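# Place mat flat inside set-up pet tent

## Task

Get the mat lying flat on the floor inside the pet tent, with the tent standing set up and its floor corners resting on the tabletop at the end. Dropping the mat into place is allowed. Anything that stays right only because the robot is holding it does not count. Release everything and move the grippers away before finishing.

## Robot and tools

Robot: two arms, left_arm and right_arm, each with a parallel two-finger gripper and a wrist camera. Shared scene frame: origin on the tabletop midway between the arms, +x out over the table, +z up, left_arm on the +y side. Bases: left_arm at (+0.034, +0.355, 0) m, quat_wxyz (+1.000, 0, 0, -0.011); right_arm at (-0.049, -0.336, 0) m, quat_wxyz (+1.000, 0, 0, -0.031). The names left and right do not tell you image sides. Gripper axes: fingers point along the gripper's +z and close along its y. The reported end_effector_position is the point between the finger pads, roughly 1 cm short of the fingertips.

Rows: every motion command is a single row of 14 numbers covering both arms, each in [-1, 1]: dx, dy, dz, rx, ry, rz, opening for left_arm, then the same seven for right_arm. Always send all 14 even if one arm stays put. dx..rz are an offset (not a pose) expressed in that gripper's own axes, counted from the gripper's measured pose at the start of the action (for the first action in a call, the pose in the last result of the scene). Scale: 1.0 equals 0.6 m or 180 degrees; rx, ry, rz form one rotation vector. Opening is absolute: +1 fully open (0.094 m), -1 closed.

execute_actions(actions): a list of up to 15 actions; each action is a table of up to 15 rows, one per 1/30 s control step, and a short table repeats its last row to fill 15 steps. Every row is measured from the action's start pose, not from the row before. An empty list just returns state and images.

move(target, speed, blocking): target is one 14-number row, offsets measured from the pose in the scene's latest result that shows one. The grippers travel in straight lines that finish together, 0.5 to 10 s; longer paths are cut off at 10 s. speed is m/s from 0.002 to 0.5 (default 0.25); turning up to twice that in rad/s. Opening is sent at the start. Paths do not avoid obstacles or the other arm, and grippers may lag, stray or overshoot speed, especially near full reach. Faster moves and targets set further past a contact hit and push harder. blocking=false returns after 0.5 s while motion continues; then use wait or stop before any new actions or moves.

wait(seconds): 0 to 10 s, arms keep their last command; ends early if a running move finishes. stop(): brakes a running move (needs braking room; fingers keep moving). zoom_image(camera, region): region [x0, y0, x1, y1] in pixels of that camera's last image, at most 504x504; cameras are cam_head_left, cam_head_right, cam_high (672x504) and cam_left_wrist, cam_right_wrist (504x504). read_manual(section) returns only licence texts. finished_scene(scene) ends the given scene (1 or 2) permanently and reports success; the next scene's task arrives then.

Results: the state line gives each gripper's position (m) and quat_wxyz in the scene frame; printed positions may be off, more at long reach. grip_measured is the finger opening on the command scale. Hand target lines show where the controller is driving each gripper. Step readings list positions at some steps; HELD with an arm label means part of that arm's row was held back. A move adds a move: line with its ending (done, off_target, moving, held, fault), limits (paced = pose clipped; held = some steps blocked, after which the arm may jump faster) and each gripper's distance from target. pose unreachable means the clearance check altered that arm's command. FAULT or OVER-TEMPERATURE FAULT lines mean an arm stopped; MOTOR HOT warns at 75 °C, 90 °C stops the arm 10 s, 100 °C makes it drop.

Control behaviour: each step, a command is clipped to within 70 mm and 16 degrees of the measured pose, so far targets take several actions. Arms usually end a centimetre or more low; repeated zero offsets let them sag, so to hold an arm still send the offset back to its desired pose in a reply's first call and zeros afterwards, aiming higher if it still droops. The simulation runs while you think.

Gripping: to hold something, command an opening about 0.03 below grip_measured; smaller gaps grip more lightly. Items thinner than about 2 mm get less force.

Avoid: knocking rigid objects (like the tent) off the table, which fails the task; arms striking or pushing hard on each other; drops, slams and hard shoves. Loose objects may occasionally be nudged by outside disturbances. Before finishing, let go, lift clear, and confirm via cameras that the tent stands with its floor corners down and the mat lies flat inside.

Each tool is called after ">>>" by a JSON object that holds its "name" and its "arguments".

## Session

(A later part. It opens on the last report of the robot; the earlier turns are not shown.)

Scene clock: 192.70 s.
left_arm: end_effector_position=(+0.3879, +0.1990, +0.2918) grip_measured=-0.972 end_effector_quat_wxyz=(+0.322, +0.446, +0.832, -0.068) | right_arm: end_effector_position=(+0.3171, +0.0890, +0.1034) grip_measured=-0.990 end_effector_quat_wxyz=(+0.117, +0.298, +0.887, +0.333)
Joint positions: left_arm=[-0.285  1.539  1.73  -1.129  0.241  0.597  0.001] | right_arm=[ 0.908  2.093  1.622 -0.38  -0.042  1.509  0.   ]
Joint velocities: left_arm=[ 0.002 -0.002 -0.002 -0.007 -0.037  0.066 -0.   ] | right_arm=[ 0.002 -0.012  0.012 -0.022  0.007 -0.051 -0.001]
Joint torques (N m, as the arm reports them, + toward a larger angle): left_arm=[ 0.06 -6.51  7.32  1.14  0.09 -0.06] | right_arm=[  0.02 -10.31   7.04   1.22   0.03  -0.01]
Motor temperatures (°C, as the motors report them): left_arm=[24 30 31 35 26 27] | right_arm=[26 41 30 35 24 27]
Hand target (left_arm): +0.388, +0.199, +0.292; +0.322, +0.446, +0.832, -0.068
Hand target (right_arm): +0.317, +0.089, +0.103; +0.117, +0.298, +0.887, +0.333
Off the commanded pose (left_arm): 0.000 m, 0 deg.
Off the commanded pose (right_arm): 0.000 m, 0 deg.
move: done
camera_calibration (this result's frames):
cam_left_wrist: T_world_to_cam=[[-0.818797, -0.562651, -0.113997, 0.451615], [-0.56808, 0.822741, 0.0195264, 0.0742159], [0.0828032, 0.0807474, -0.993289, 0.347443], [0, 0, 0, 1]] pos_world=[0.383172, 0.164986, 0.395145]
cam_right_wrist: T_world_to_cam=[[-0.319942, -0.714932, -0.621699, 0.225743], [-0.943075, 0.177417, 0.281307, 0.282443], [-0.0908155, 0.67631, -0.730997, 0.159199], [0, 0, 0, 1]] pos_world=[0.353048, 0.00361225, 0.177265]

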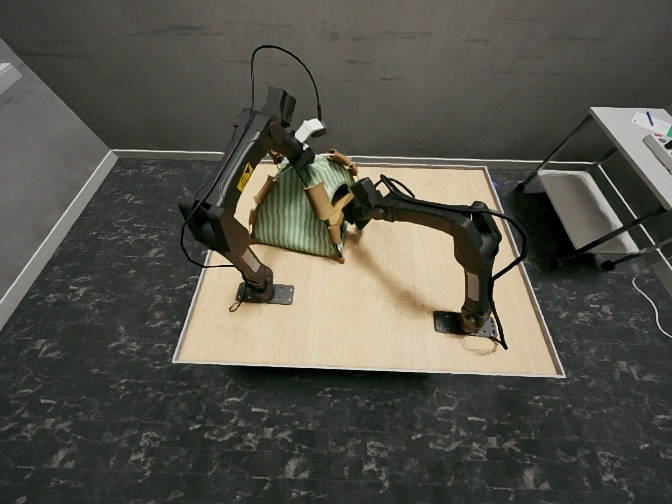

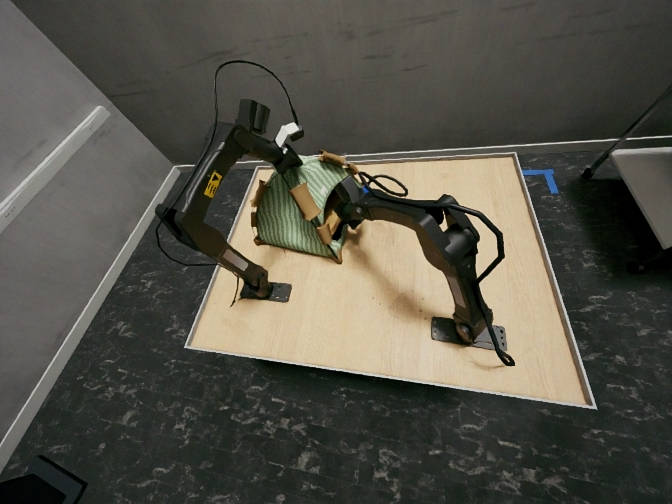

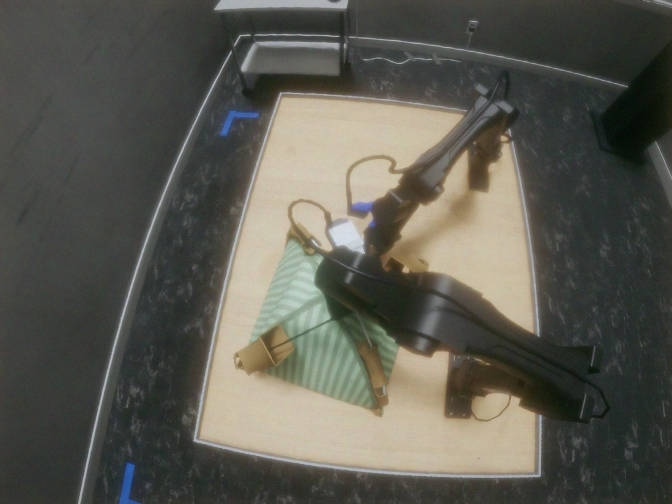

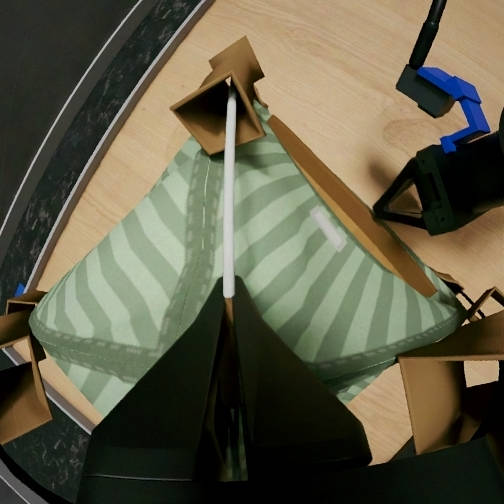

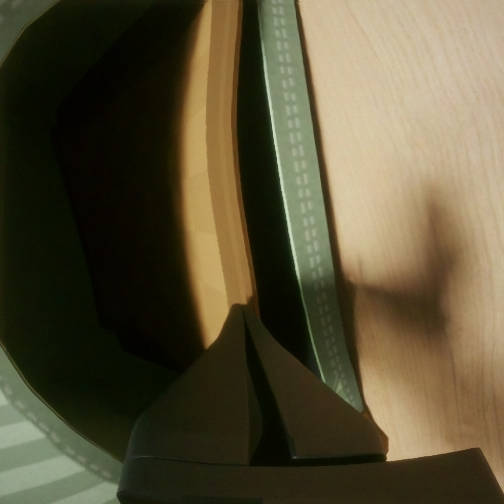

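>>> {"name": "move", "arguments": {"target": [0,0,0,0,0,0,-1, 0,0,0,0,0,0,-0.1]}}

>>> {"name": "move", "arguments": {"target": [0,0,0,0,0,0,-1, 0,0.02,0.06,0,0,0,-0.1], "speed": 0.06}}

>>> {"name": "move", "arguments": {"target": [0,0,0,0,0,0,-1, 0,0,0,0,0,0,-1]}}

Scene clock: 193.47 s.
left_arm: end_effector_position=(+0.3879, +0.1990, +0.2918) grip_measured=-0.972 end_effector_quat_wxyz=(+0.322, +0.446, +0.832, -0.068) | right_arm: end_effector_position=(+0.3171, +0.0890, +0.1034) grip_measured=-0.102 end_effector_quat_wxyz=(+0.117, +0.298, +0.887, +0.333)
Joint positions: left_arm=[-0.285  1.539  1.73  -1.129  0.241  0.597  0.001] | right_arm=[ 0.908  2.093  1.622 -0.38  -0.042  1.509  0.042]
Joint velocities: left_arm=[-0.007 -0.002 -0.007 -0.11  -0.007 -0.007 -0.001] | right_arm=[-0.022 -0.007 -0.022 -0.007 -0.022 -0.007  0.   ]
Joint torques (N m, as the arm reports them, + toward a larger angle): left_arm=[-0.04 -6.55  7.21  1.1   0.06 -0.03] | right_arm=[  0.03 -10.31   7.05   1.22   0.02  -0.01]
Motor temperatures (°C, as the motors report them): left_arm=[24 30 31 35 26 27] | right_arm=[26 41 30 35 24 27]
Hand target (left_arm): +0.388, +0.199, +0.292; +0.322, +0.446, +0.832, -0.068
Hand target (right_arm): +0.317, +0.089, +0.103; +0.117, +0.298, +0.887, +0.333
Off the commanded pose (left_arm): 0.000 m, 0 deg.
Off the commanded pose (right_arm): 0.000 m, 0 deg.
move: done
camera_calibration (this result's frames):
cam_left_wrist: T_world_to_cam=[[-0.818797, -0.562651, -0.113997, 0.451615], [-0.56808, 0.822741, 0.0195264, 0.0742159], [0.0828032, 0.0807474, -0.993289, 0.347443], [0, 0, 0, 1]] pos_world=[0.383172, 0.164986, 0.395145]
cam_right_wrist: T_world_to_cam=[[-0.319942, -0.714932, -0.621699, 0.225743], [-0.943075, 0.177417, 0.281307, 0.282443], [-0.0908155, 0.67631, -0.730997, 0.159199], [0, 0, 0, 1]] pos_world=[0.353048, 0.00361225, 0.177265]

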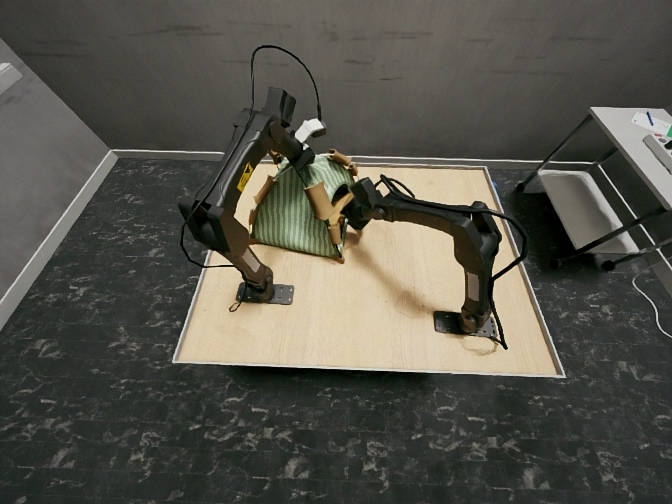

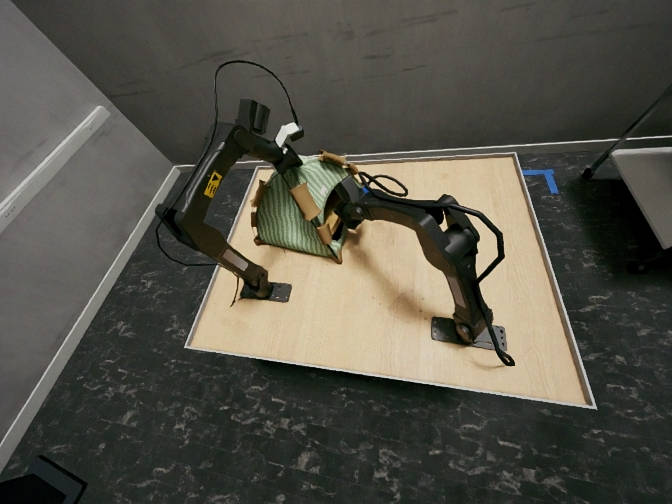

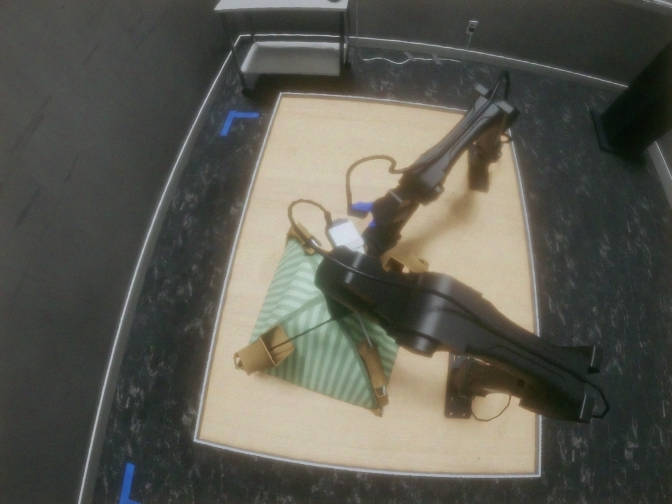

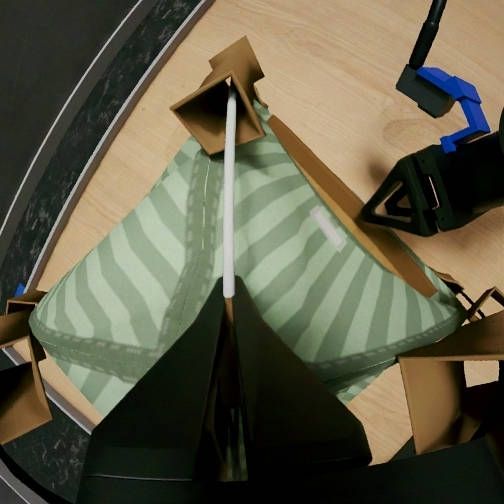

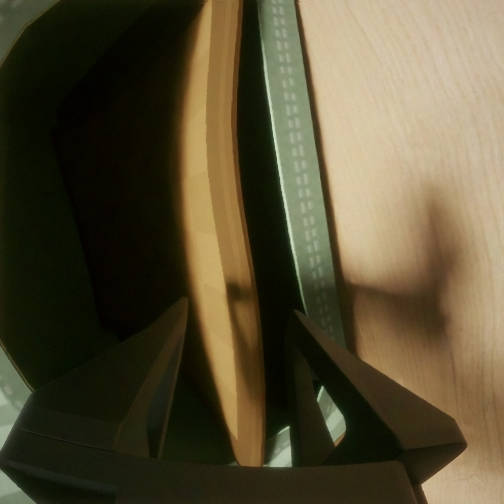

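Scene clock: 194.40 s.
left_arm: end_effector_position=(+0.3879, +0.1990, +0.2918) grip_measured=-0.972 end_effector_quat_wxyz=(+0.322, +0.446, +0.832, -0.068) | right_arm: end_effector_position=(+0.3342, +0.1083, +0.0749) grip_measured=-0.102 end_effector_quat_wxyz=(+0.114, +0.299, +0.890, +0.325)
Joint positions: left_arm=[-0.285  1.539  1.73  -1.129  0.241  0.597  0.001] | right_arm=[ 0.908  2.233  1.743 -0.38  -0.042  1.509  0.042]
Joint velocities: left_arm=[ 0.017  0.017 -0.007 -0.037 -0.007 -0.081  0.   ] | right_arm=[-0.012 -0.017 -0.012 -0.007 -0.022 -0.037  0.   ]
Joint torques (N m, as the arm reports them, + toward a larger angle): left_arm=[-0.09 -6.56  7.26  1.11  0.11 -0.03] | right_arm=[  0.36 -10.93   9.44   1.14   0.05   0.04]
Motor temperatures (°C, as the motors report them): left_arm=[24 30 31 35 26 27] | right_arm=[26 41 30 35 24 27]
Hand target (left_arm): +0.388, +0.199, +0.292; +0.322, +0.446, +0.832, -0.068
Hand target (right_arm): +0.337, +0.114, +0.084; +0.117, +0.298, +0.887, +0.334
Off the commanded pose (left_arm): 0.000 m, 0 deg.
Off the commanded pose (right_arm): 0.012 m, 1 deg.
move: off_target (right_arm)
camera_calibration (this result's frames):
cam_left_wrist: T_world_to_cam=[[-0.818797, -0.562651, -0.113997, 0.451615], [-0.56808, 0.822741, 0.0195264, 0.0742159], [0.0828032, 0.0807474, -0.993289, 0.347443], [0, 0, 0, 1]] pos_world=[0.383172, 0.164986, 0.395145]
cam_right_wrist: T_world_to_cam=[[-0.327876, -0.723872, -0.607047, 0.229824], [-0.93938, 0.18158, 0.29085, 0.300803], [-0.100311, 0.665611, -0.739527, 0.131817], [0, 0, 0, 1]] pos_world=[0.371145, 0.0240045, 0.149507]

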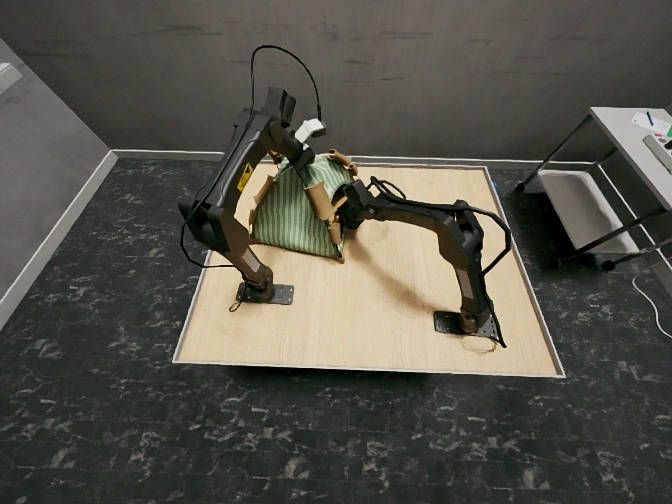

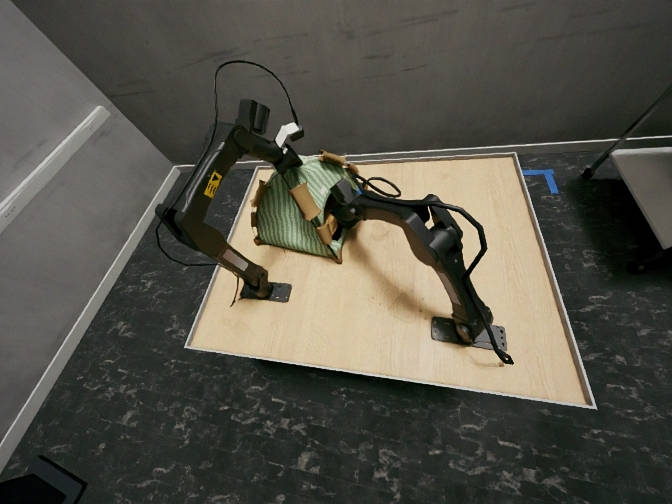

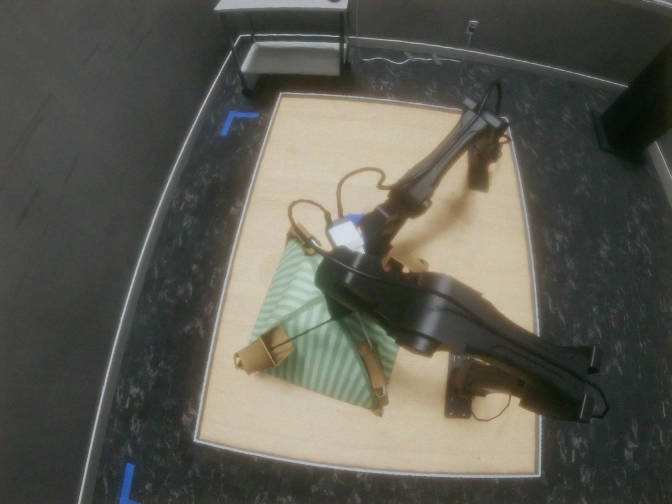

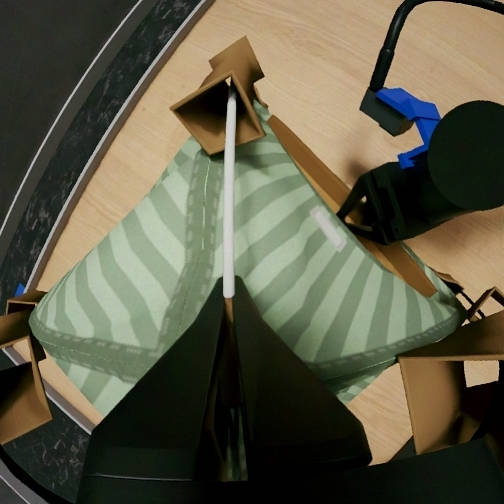

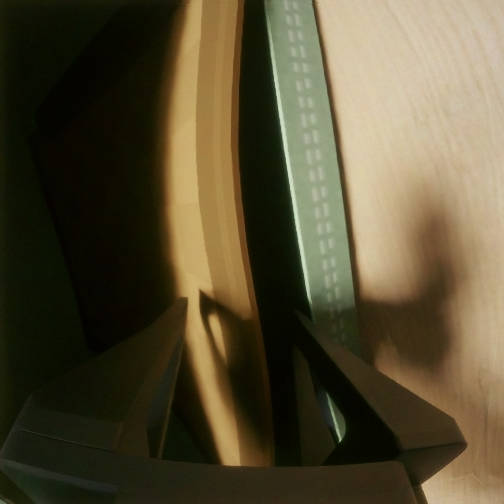

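Scene clock: 194.90 s.
left_arm: end_effector_position=(+0.3880, +0.1990, +0.2918) grip_measured=-0.972 end_effector_quat_wxyz=(+0.322, +0.446, +0.832, -0.068) | right_arm: end_effector_position=(+0.3341, +0.1084, +0.0749) grip_measured=-0.881 end_effector_quat_wxyz=(+0.113, +0.299, +0.890, +0.325)
Joint positions: left_arm=[-0.285  1.539  1.73  -1.129  0.241  0.597  0.001] | right_arm=[ 0.908  2.233  1.743 -0.38  -0.043  1.509  0.006]
Joint velocities: left_arm=[ 0.002  0.007 -0.007  0.007  0.037  0.051 -0.001] | right_arm=[ 0.022 -0.007 -0.017 -0.037 -0.051  0.022 -0.   ]
Joint torques (N m, as the arm reports them, + toward a larger angle): left_arm=[-0.05 -6.45  7.08  1.1   0.12  0.  ] | right_arm=[  0.06 -11.26   7.01   1.2    0.03  -0.01]
Motor temperatures (°C, as the motors report them): left_arm=[24 30 31 35 26 27] | right_arm=[26 41 30 35 24 27]
Hand target (left_arm): +0.388, +0.199, +0.292; +0.322, +0.446, +0.832, -0.068
Hand target (right_arm): +0.334, +0.108, +0.075; +0.113, +0.299, +0.890, +0.325
Off the commanded pose (left_arm): 0.000 m, 0 deg.
Off the commanded pose (right_arm): 0.000 m, 0 deg.
move: done
camera_calibration (this result's frames):
cam_left_wrist: T_world_to_cam=[[-0.818755, -0.562664, -0.114229, 0.451722], [-0.568087, 0.822744, 0.0192249, 0.0743644], [0.0831643, 0.0806327, -0.993268, 0.34737], [0, 0, 0, 1]] pos_world=[0.383206, 0.164976, 0.395202]
cam_right_wrist: T_world_to_cam=[[-0.327738, -0.723762, -0.607253, 0.229829], [-0.939324, 0.180717, 0.291569, 0.300652], [-0.101286, 0.665966, -0.739074, 0.131972], [0, 0, 0, 1]] pos_world=[0.3711, 0.0241196, 0.149441]

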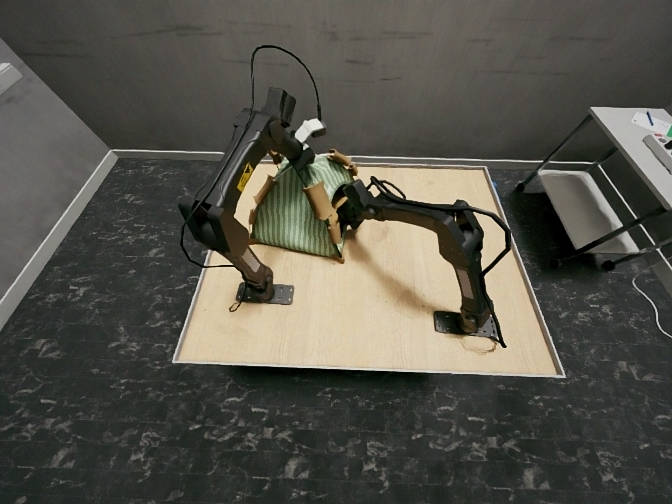

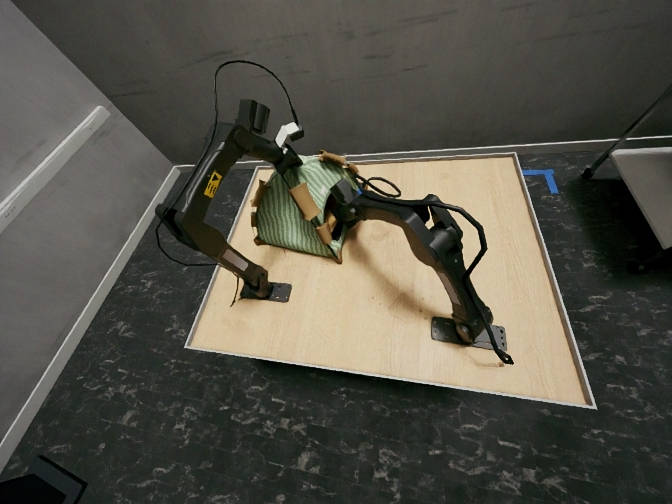

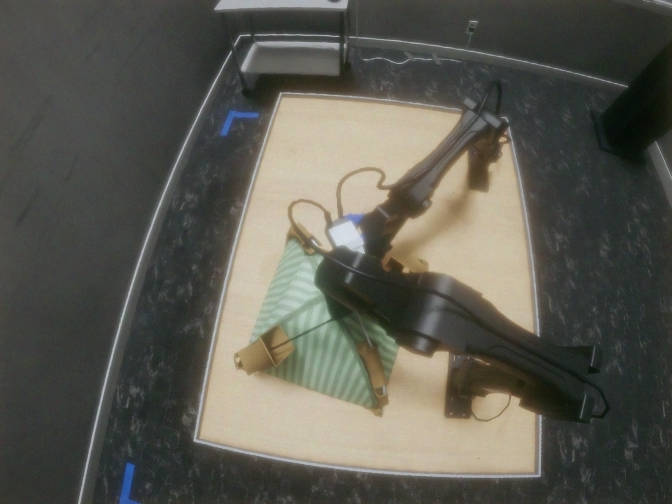

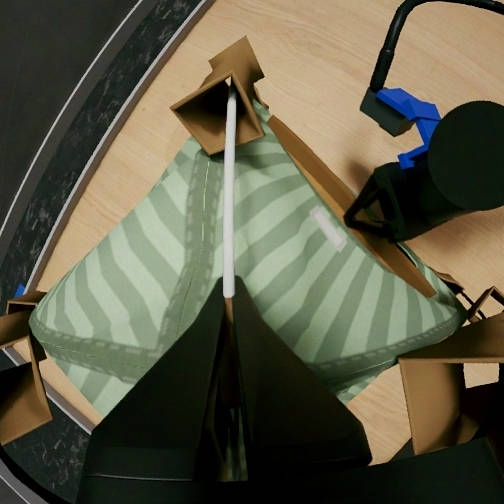

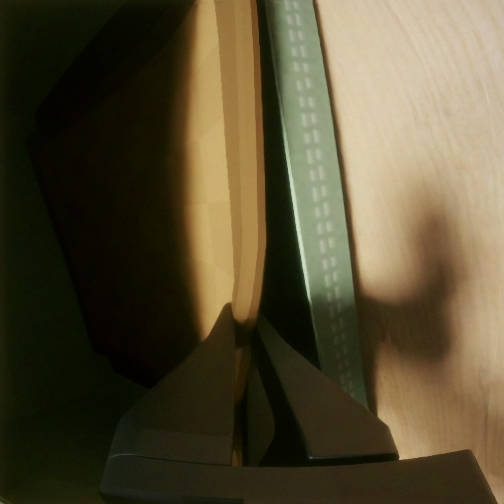

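>>> {"name": "move", "arguments": {"target": [0,0,0,0,0,0,-1, 0.057,0.09,0.067,0,0,0,-1], "speed": 0.06}}

>>> {"name": "move", "arguments": {"target": [0,0,0,0,0,0,-1, 0,0,0,0,0,0,-0.3]}}

>>> {"name": "move", "arguments": {"target": [0,0,0,0,0,0,-1, 0,-0.1,-0.3,0,0,0,-0.3], "speed": 0.12}}

>>> {"name": "move", "arguments": {"target": [0,0,0,0,0,0,-1, 0,0,0,0,0,-0.5,-1]}}

Scene clock: 196.70 s.
left_arm: end_effector_position=(+0.3897, +0.2013, +0.2917) grip_measured=-0.972 end_effector_quat_wxyz=(+0.323, +0.447, +0.832, -0.060) | right_arm: end_effector_position=(+0.3596, +0.1623, +0.0698) grip_measured=-0.881 end_effector_quat_wxyz=(+0.127, +0.314, +0.890, +0.306)
Joint positions: left_arm=[-0.285  1.539  1.73  -1.126  0.225  0.603  0.001] | right_arm=[ 0.955  2.538  2.28  -0.638  0.033  1.559  0.006]
Joint velocities: left_arm=[ 0.002  0.002 -0.007  0.007 -0.081 -0.022 -0.001] | right_arm=[-0.002 -0.012  0.032 -0.051  0.007  0.037  0.   ]
Joint torques (N m, as the arm reports them, + toward a larger angle): left_arm=[-0.09 -6.36  7.23  1.07  0.23 -0.09] | right_arm=[  1.98 -12.49   9.53   1.25  -0.29   0.06]
Motor temperatures (°C, as the motors report them): left_arm=[24 30 31 35 26 27] | right_arm=[26 41 30 35 24 27]
Hand target (left_arm): +0.388, +0.199, +0.292; +0.323, +0.446, +0.832, -0.068
Hand target (right_arm): +0.347, +0.181, +0.078; +0.112, +0.299, +0.890, +0.326
Off the commanded pose (left_arm): 0.003 m, 1 deg.
Off the commanded pose (right_arm): 0.025 m, 3 deg.
move: off_target (right_arm)
camera_calibration (this result's frames):
cam_left_wrist: T_world_to_cam=[[-0.815005, -0.564882, -0.129128, 0.457717], [-0.572216, 0.819698, 0.0257615, 0.0737384], [0.0912933, 0.0948847, -0.991293, 0.340299], [0, 0, 0, 1]] pos_world=[0.384169, 0.165824, 0.39454]
cam_right_wrist: T_world_to_cam=[[-0.355142, -0.732866, -0.580328, 0.283546], [-0.931979, 0.229278, 0.280797, 0.306642], [-0.0727303, 0.640577, -0.764442, 0.090521], [0, 0, 0, 1]] pos_world=[0.393066, 0.0795094, 0.147644]

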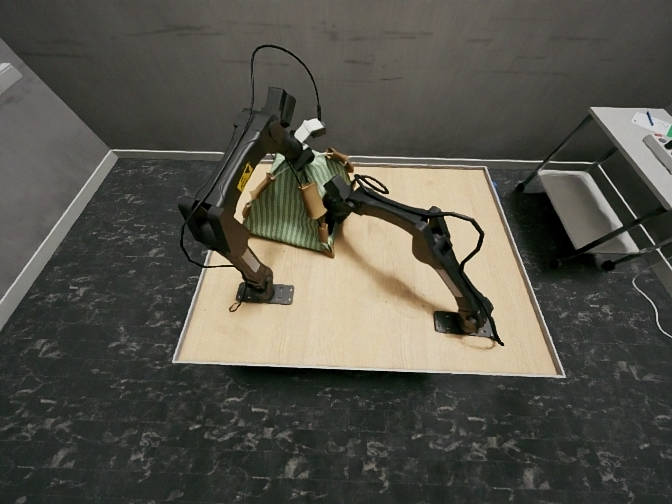

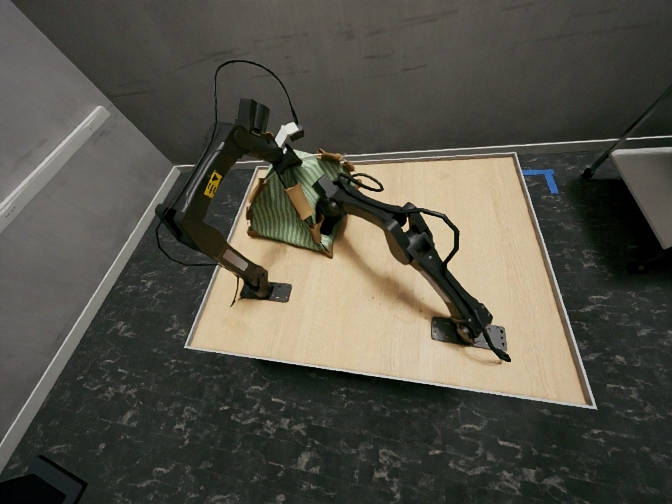

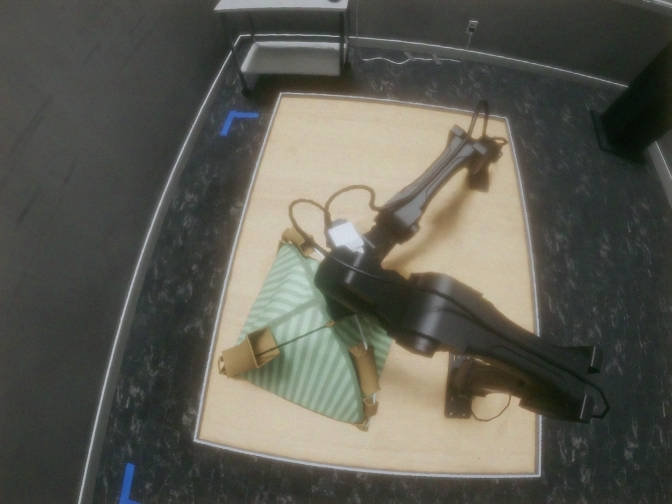

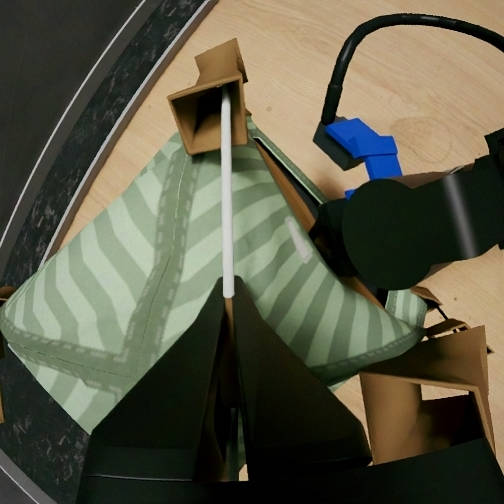

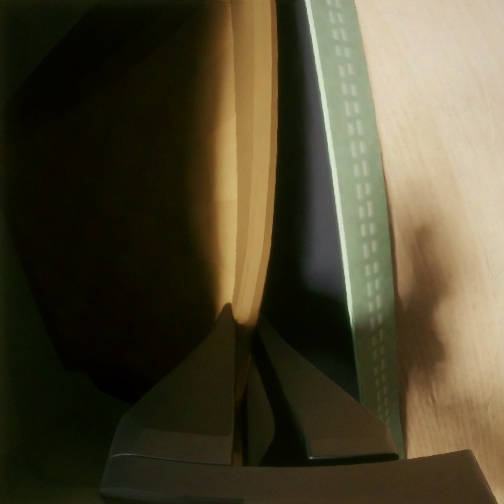

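Scene clock: 197.20 s.
left_arm: end_effector_position=(+0.3906, +0.2031, +0.2914) grip_measured=-0.972 end_effector_quat_wxyz=(+0.323, +0.446, +0.833, -0.054) | right_arm: end_effector_position=(+0.3593, +0.1610, +0.0688) grip_measured=-0.302 end_effector_quat_wxyz=(+0.127, +0.315, +0.891, +0.303)
Joint positions: left_arm=[-0.285  1.539  1.73  -1.126  0.214  0.606  0.001] | right_arm=[ 0.954  2.538  2.28  -0.644  0.035  1.559  0.033]
Joint velocities: left_arm=[-0.017  0.002  0.002 -0.022 -0.051  0.022  0.001] | right_arm=[-0.012 -0.027  0.002 -0.037 -0.051  0.022 -0.001]
Joint torques (N m, as the arm reports them, + toward a larger angle): left_arm=[-0.09 -6.2   7.19  1.12  0.19 -0.06] | right_arm=[  0.08 -13.11   7.12   1.21   0.04  -0.01]
Motor temperatures (°C, as the motors report them): left_arm=[24 30 31 35 26 27] | right_arm=[26 41 30 35 24 27]
Hand target (left_arm): +0.390, +0.201, +0.292; +0.323, +0.447, +0.832, -0.060
Hand target (right_arm): +0.360, +0.162, +0.070; +0.127, +0.314, +0.890, +0.306
Off the commanded pose (left_arm): 0.002 m, 1 deg.
Off the commanded pose (right_arm): 0.002 m, 0 deg.
move: done
camera_calibration (this result's frames):
cam_left_wrist: T_world_to_cam=[[-0.811926, -0.567235, -0.137918, 0.461226], [-0.575997, 0.816851, 0.0313274, 0.0732707], [0.0948882, 0.104876, -0.989948, 0.33594], [0, 0, 0, 1]] pos_world=[0.384809, 0.16654, 0.393879]
cam_right_wrist: T_world_to_cam=[[-0.357975, -0.735764, -0.574896, 0.282964], [-0.930798, 0.232423, 0.282127, 0.30589], [-0.0739602, 0.636106, -0.768049, 0.0920165], [0, 0, 0, 1]] pos_world=[0.392821, 0.0785666, 0.147048]

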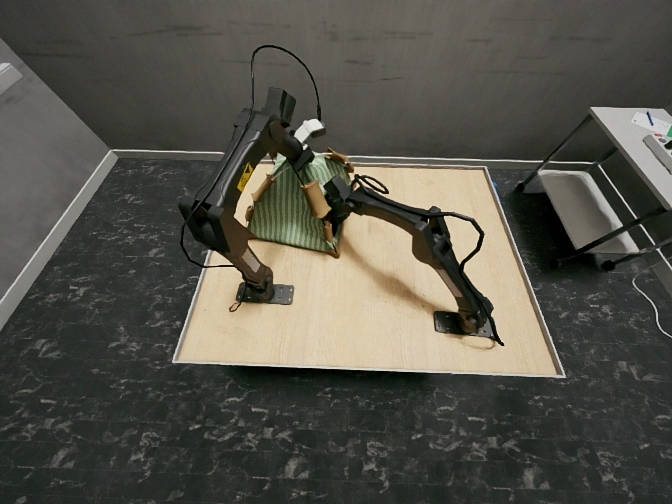

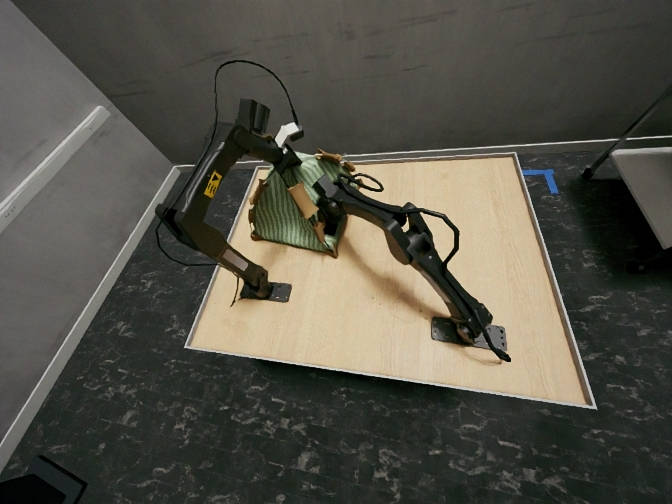

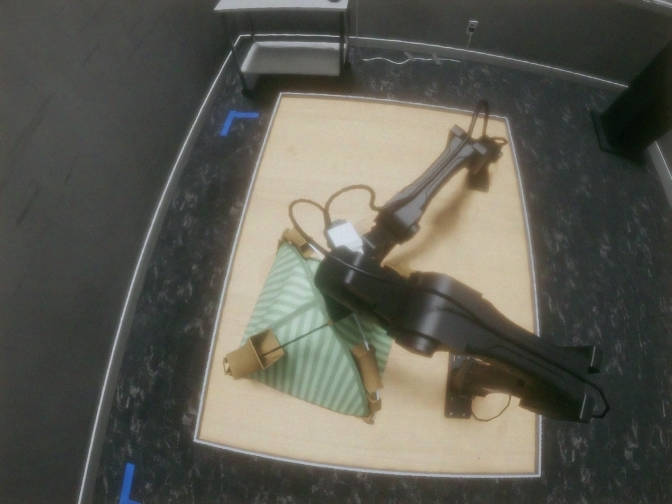

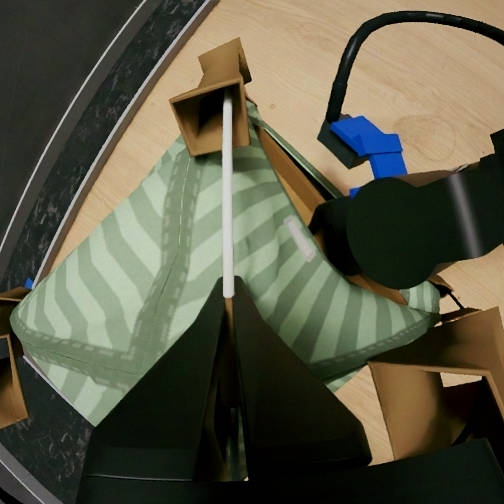

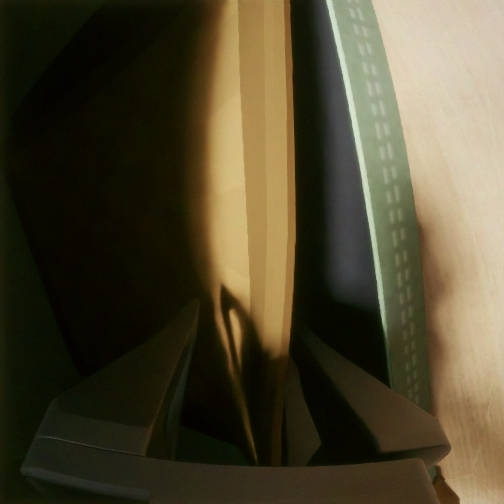

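Scene clock: 199.17 s.
left_arm: end_effector_position=(+0.3914, +0.2038, +0.2916) grip_measured=-0.972 end_effector_quat_wxyz=(+0.324, +0.446, +0.833, -0.051) | right_arm: end_effector_position=(+0.2621, +0.0473, +0.1681) grip_measured=-0.302 end_effector_quat_wxyz=(+0.123, +0.315, +0.891, +0.303)
Joint positions: left_arm=[-0.285  1.539  1.73  -1.123  0.209  0.606  0.001] | right_arm=[ 0.963  1.834  1.555 -0.627  0.034  1.568  0.033]
Joint velocities: left_arm=[ 0.012 -0.007 -0.017  0.007 -0.022 -0.081  0.   ] | right_arm=[-0.002 -0.002  0.002 -0.007 -0.022  0.007  0.   ]
Joint torques (N m, as the arm reports them, + toward a larger angle): left_arm=[-0.12 -6.51  7.18  1.1   0.11 -0.04] | right_arm=[  0.64 -10.4    6.41   0.97   0.18   0.03]
Motor temperatures (°C, as the motors report them): left_arm=[24 30 32 35 26 27] | right_arm=[26 42 30 35 24 27]
Hand target (left_arm): +0.391, +0.203, +0.291; +0.323, +0.446, +0.833, -0.054
Hand target (right_arm): +0.256, +0.043, +0.176; +0.126, +0.315, +0.891, +0.303
Off the commanded pose (left_arm): 0.001 m, 0 deg.
Off the commanded pose (right_arm): 0.010 m, 0 deg.
move: done
camera_calibration (this result's frames):
cam_left_wrist: T_world_to_cam=[[-0.809631, -0.569336, -0.14267, 0.46324], [-0.578701, 0.814908, 0.0320894, 0.0743885], [0.0979933, 0.108544, -0.98925, 0.333791], [0, 0, 0, 1]] pos_world=[0.385393, 0.166888, 0.393906]
cam_right_wrist: T_world_to_cam=[[-0.360668, -0.735517, -0.573527, 0.222094], [-0.929234, 0.230447, 0.288822, 0.212325], [-0.0802661, 0.63711, -0.766582, 0.234707], [0, 0, 0, 1]] pos_world=[0.296241, -0.0351104, 0.245975]

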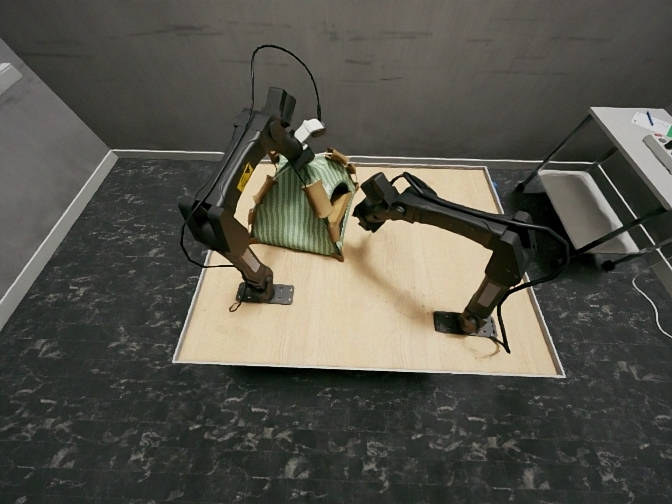

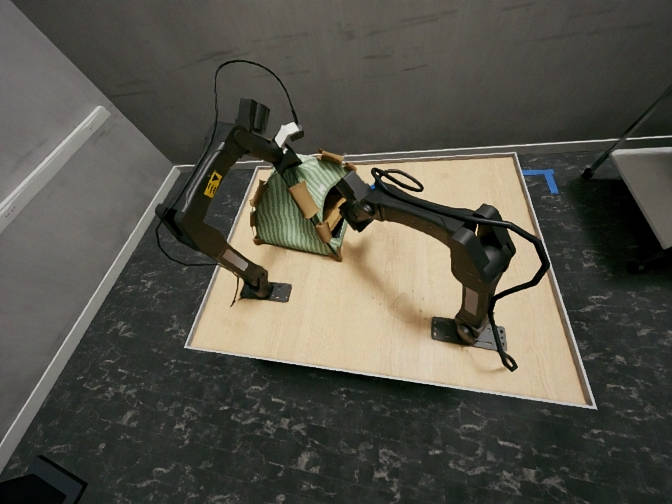

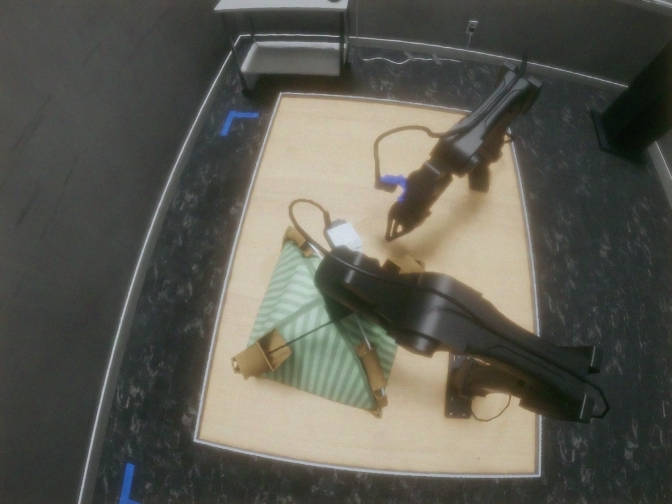

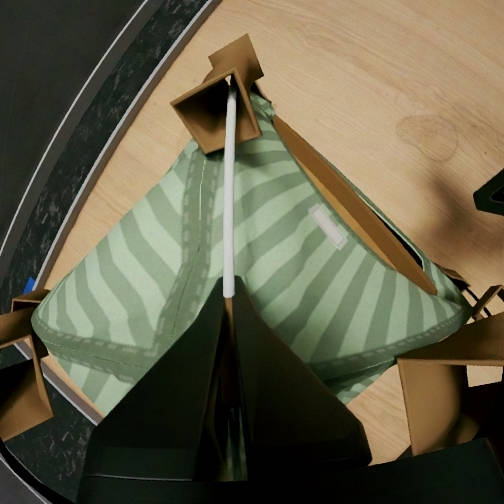

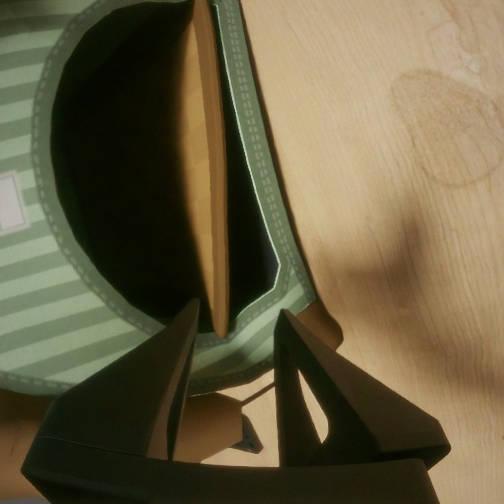

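Scene clock: 202.87 s.
left_arm: end_effector_position=(+0.3916, +0.2037, +0.2917) grip_measured=-0.972 end_effector_quat_wxyz=(+0.324, +0.446, +0.833, -0.051) | right_arm: end_effector_position=(+0.2619, +0.0474, +0.1681) grip_measured=-0.990 end_effector_quat_wxyz=(+0.300, -0.403, +0.855, +0.129)
Joint positions: left_arm=[-0.285  1.539  1.73  -1.123  0.209  0.606  0.001] | right_arm=[ 0.963  1.834  1.555 -0.627  0.033  0.008  0.   ]
Joint velocities: left_arm=[ 0.007  0.012  0.007  0.051  0.022  0.022 -0.001] | right_arm=[0.007 0.002 0.002 0.007 0.022 0.007 0.001]
Joint torques (N m, as the arm reports them, + toward a larger angle): left_arm=[ 0.07 -6.52  7.25  1.1   0.1   0.01] | right_arm=[ 0.02 -8.35  7.12  1.15  0.07 -0.09]
Motor temperatures (°C, as the motors report them): left_arm=[24 30 32 35 26 27] | right_arm=[26 41 30 35 24 27]
Hand target (left_arm): +0.391, +0.204, +0.292; +0.324, +0.446, +0.833, -0.051
Hand target (right_arm): +0.262, +0.047, +0.168; +0.301, -0.407, +0.853, +0.127
Off the commanded pose (left_arm): 0.000 m, 0 deg.
Off the commanded pose (right_arm): 0.000 m, 1 deg.
move: done
camera_calibration (this result's frames):
cam_left_wrist: T_world_to_cam=[[-0.809527, -0.569369, -0.143127, 0.463445], [-0.578724, 0.814915, 0.0314804, 0.0746899], [0.0987126, 0.108315, -0.989204, 0.333643], [0, 0, 0, 1]] pos_world=[0.385462, 0.166867, 0.394021]
cam_right_wrist: T_world_to_cam=[[0.825184, -0.542752, 0.156496, -0.220353], [-0.527572, -0.839534, -0.129812, 0.228104], [0.201839, 0.0245564, -0.979111, 0.225517], [0, 0, 0, 1]] pos_world=[0.256654, 0.0663658, 0.284901]

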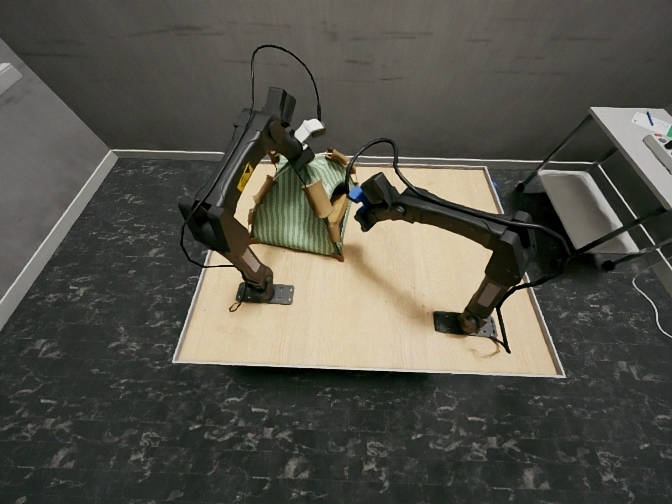

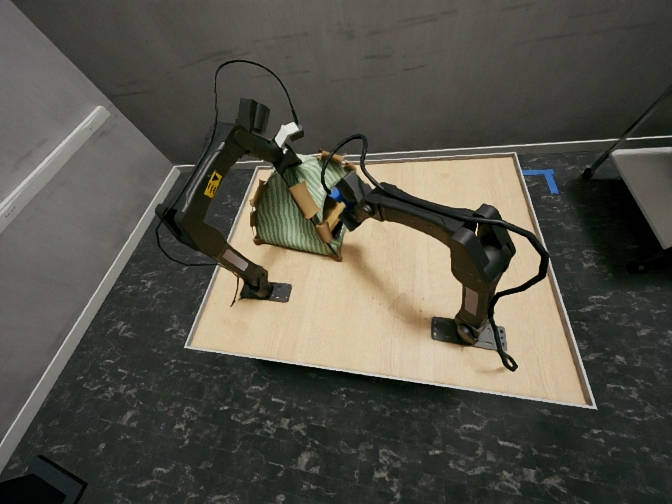

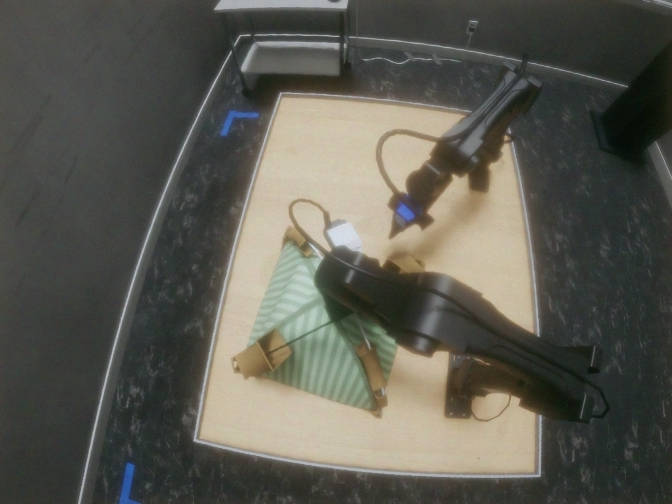

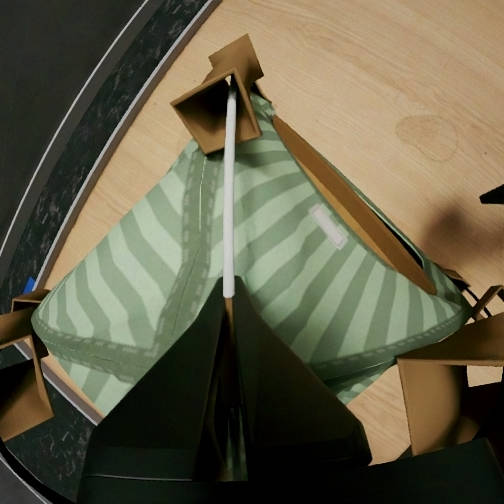

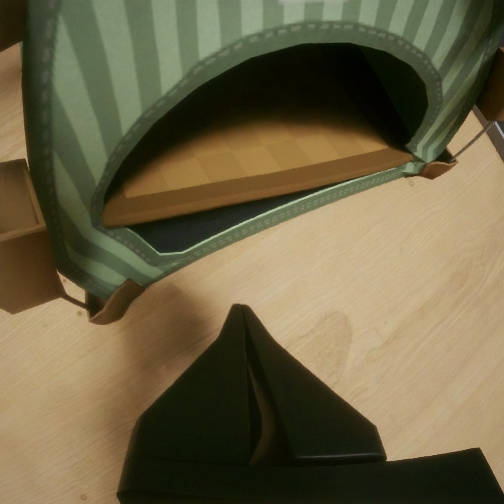

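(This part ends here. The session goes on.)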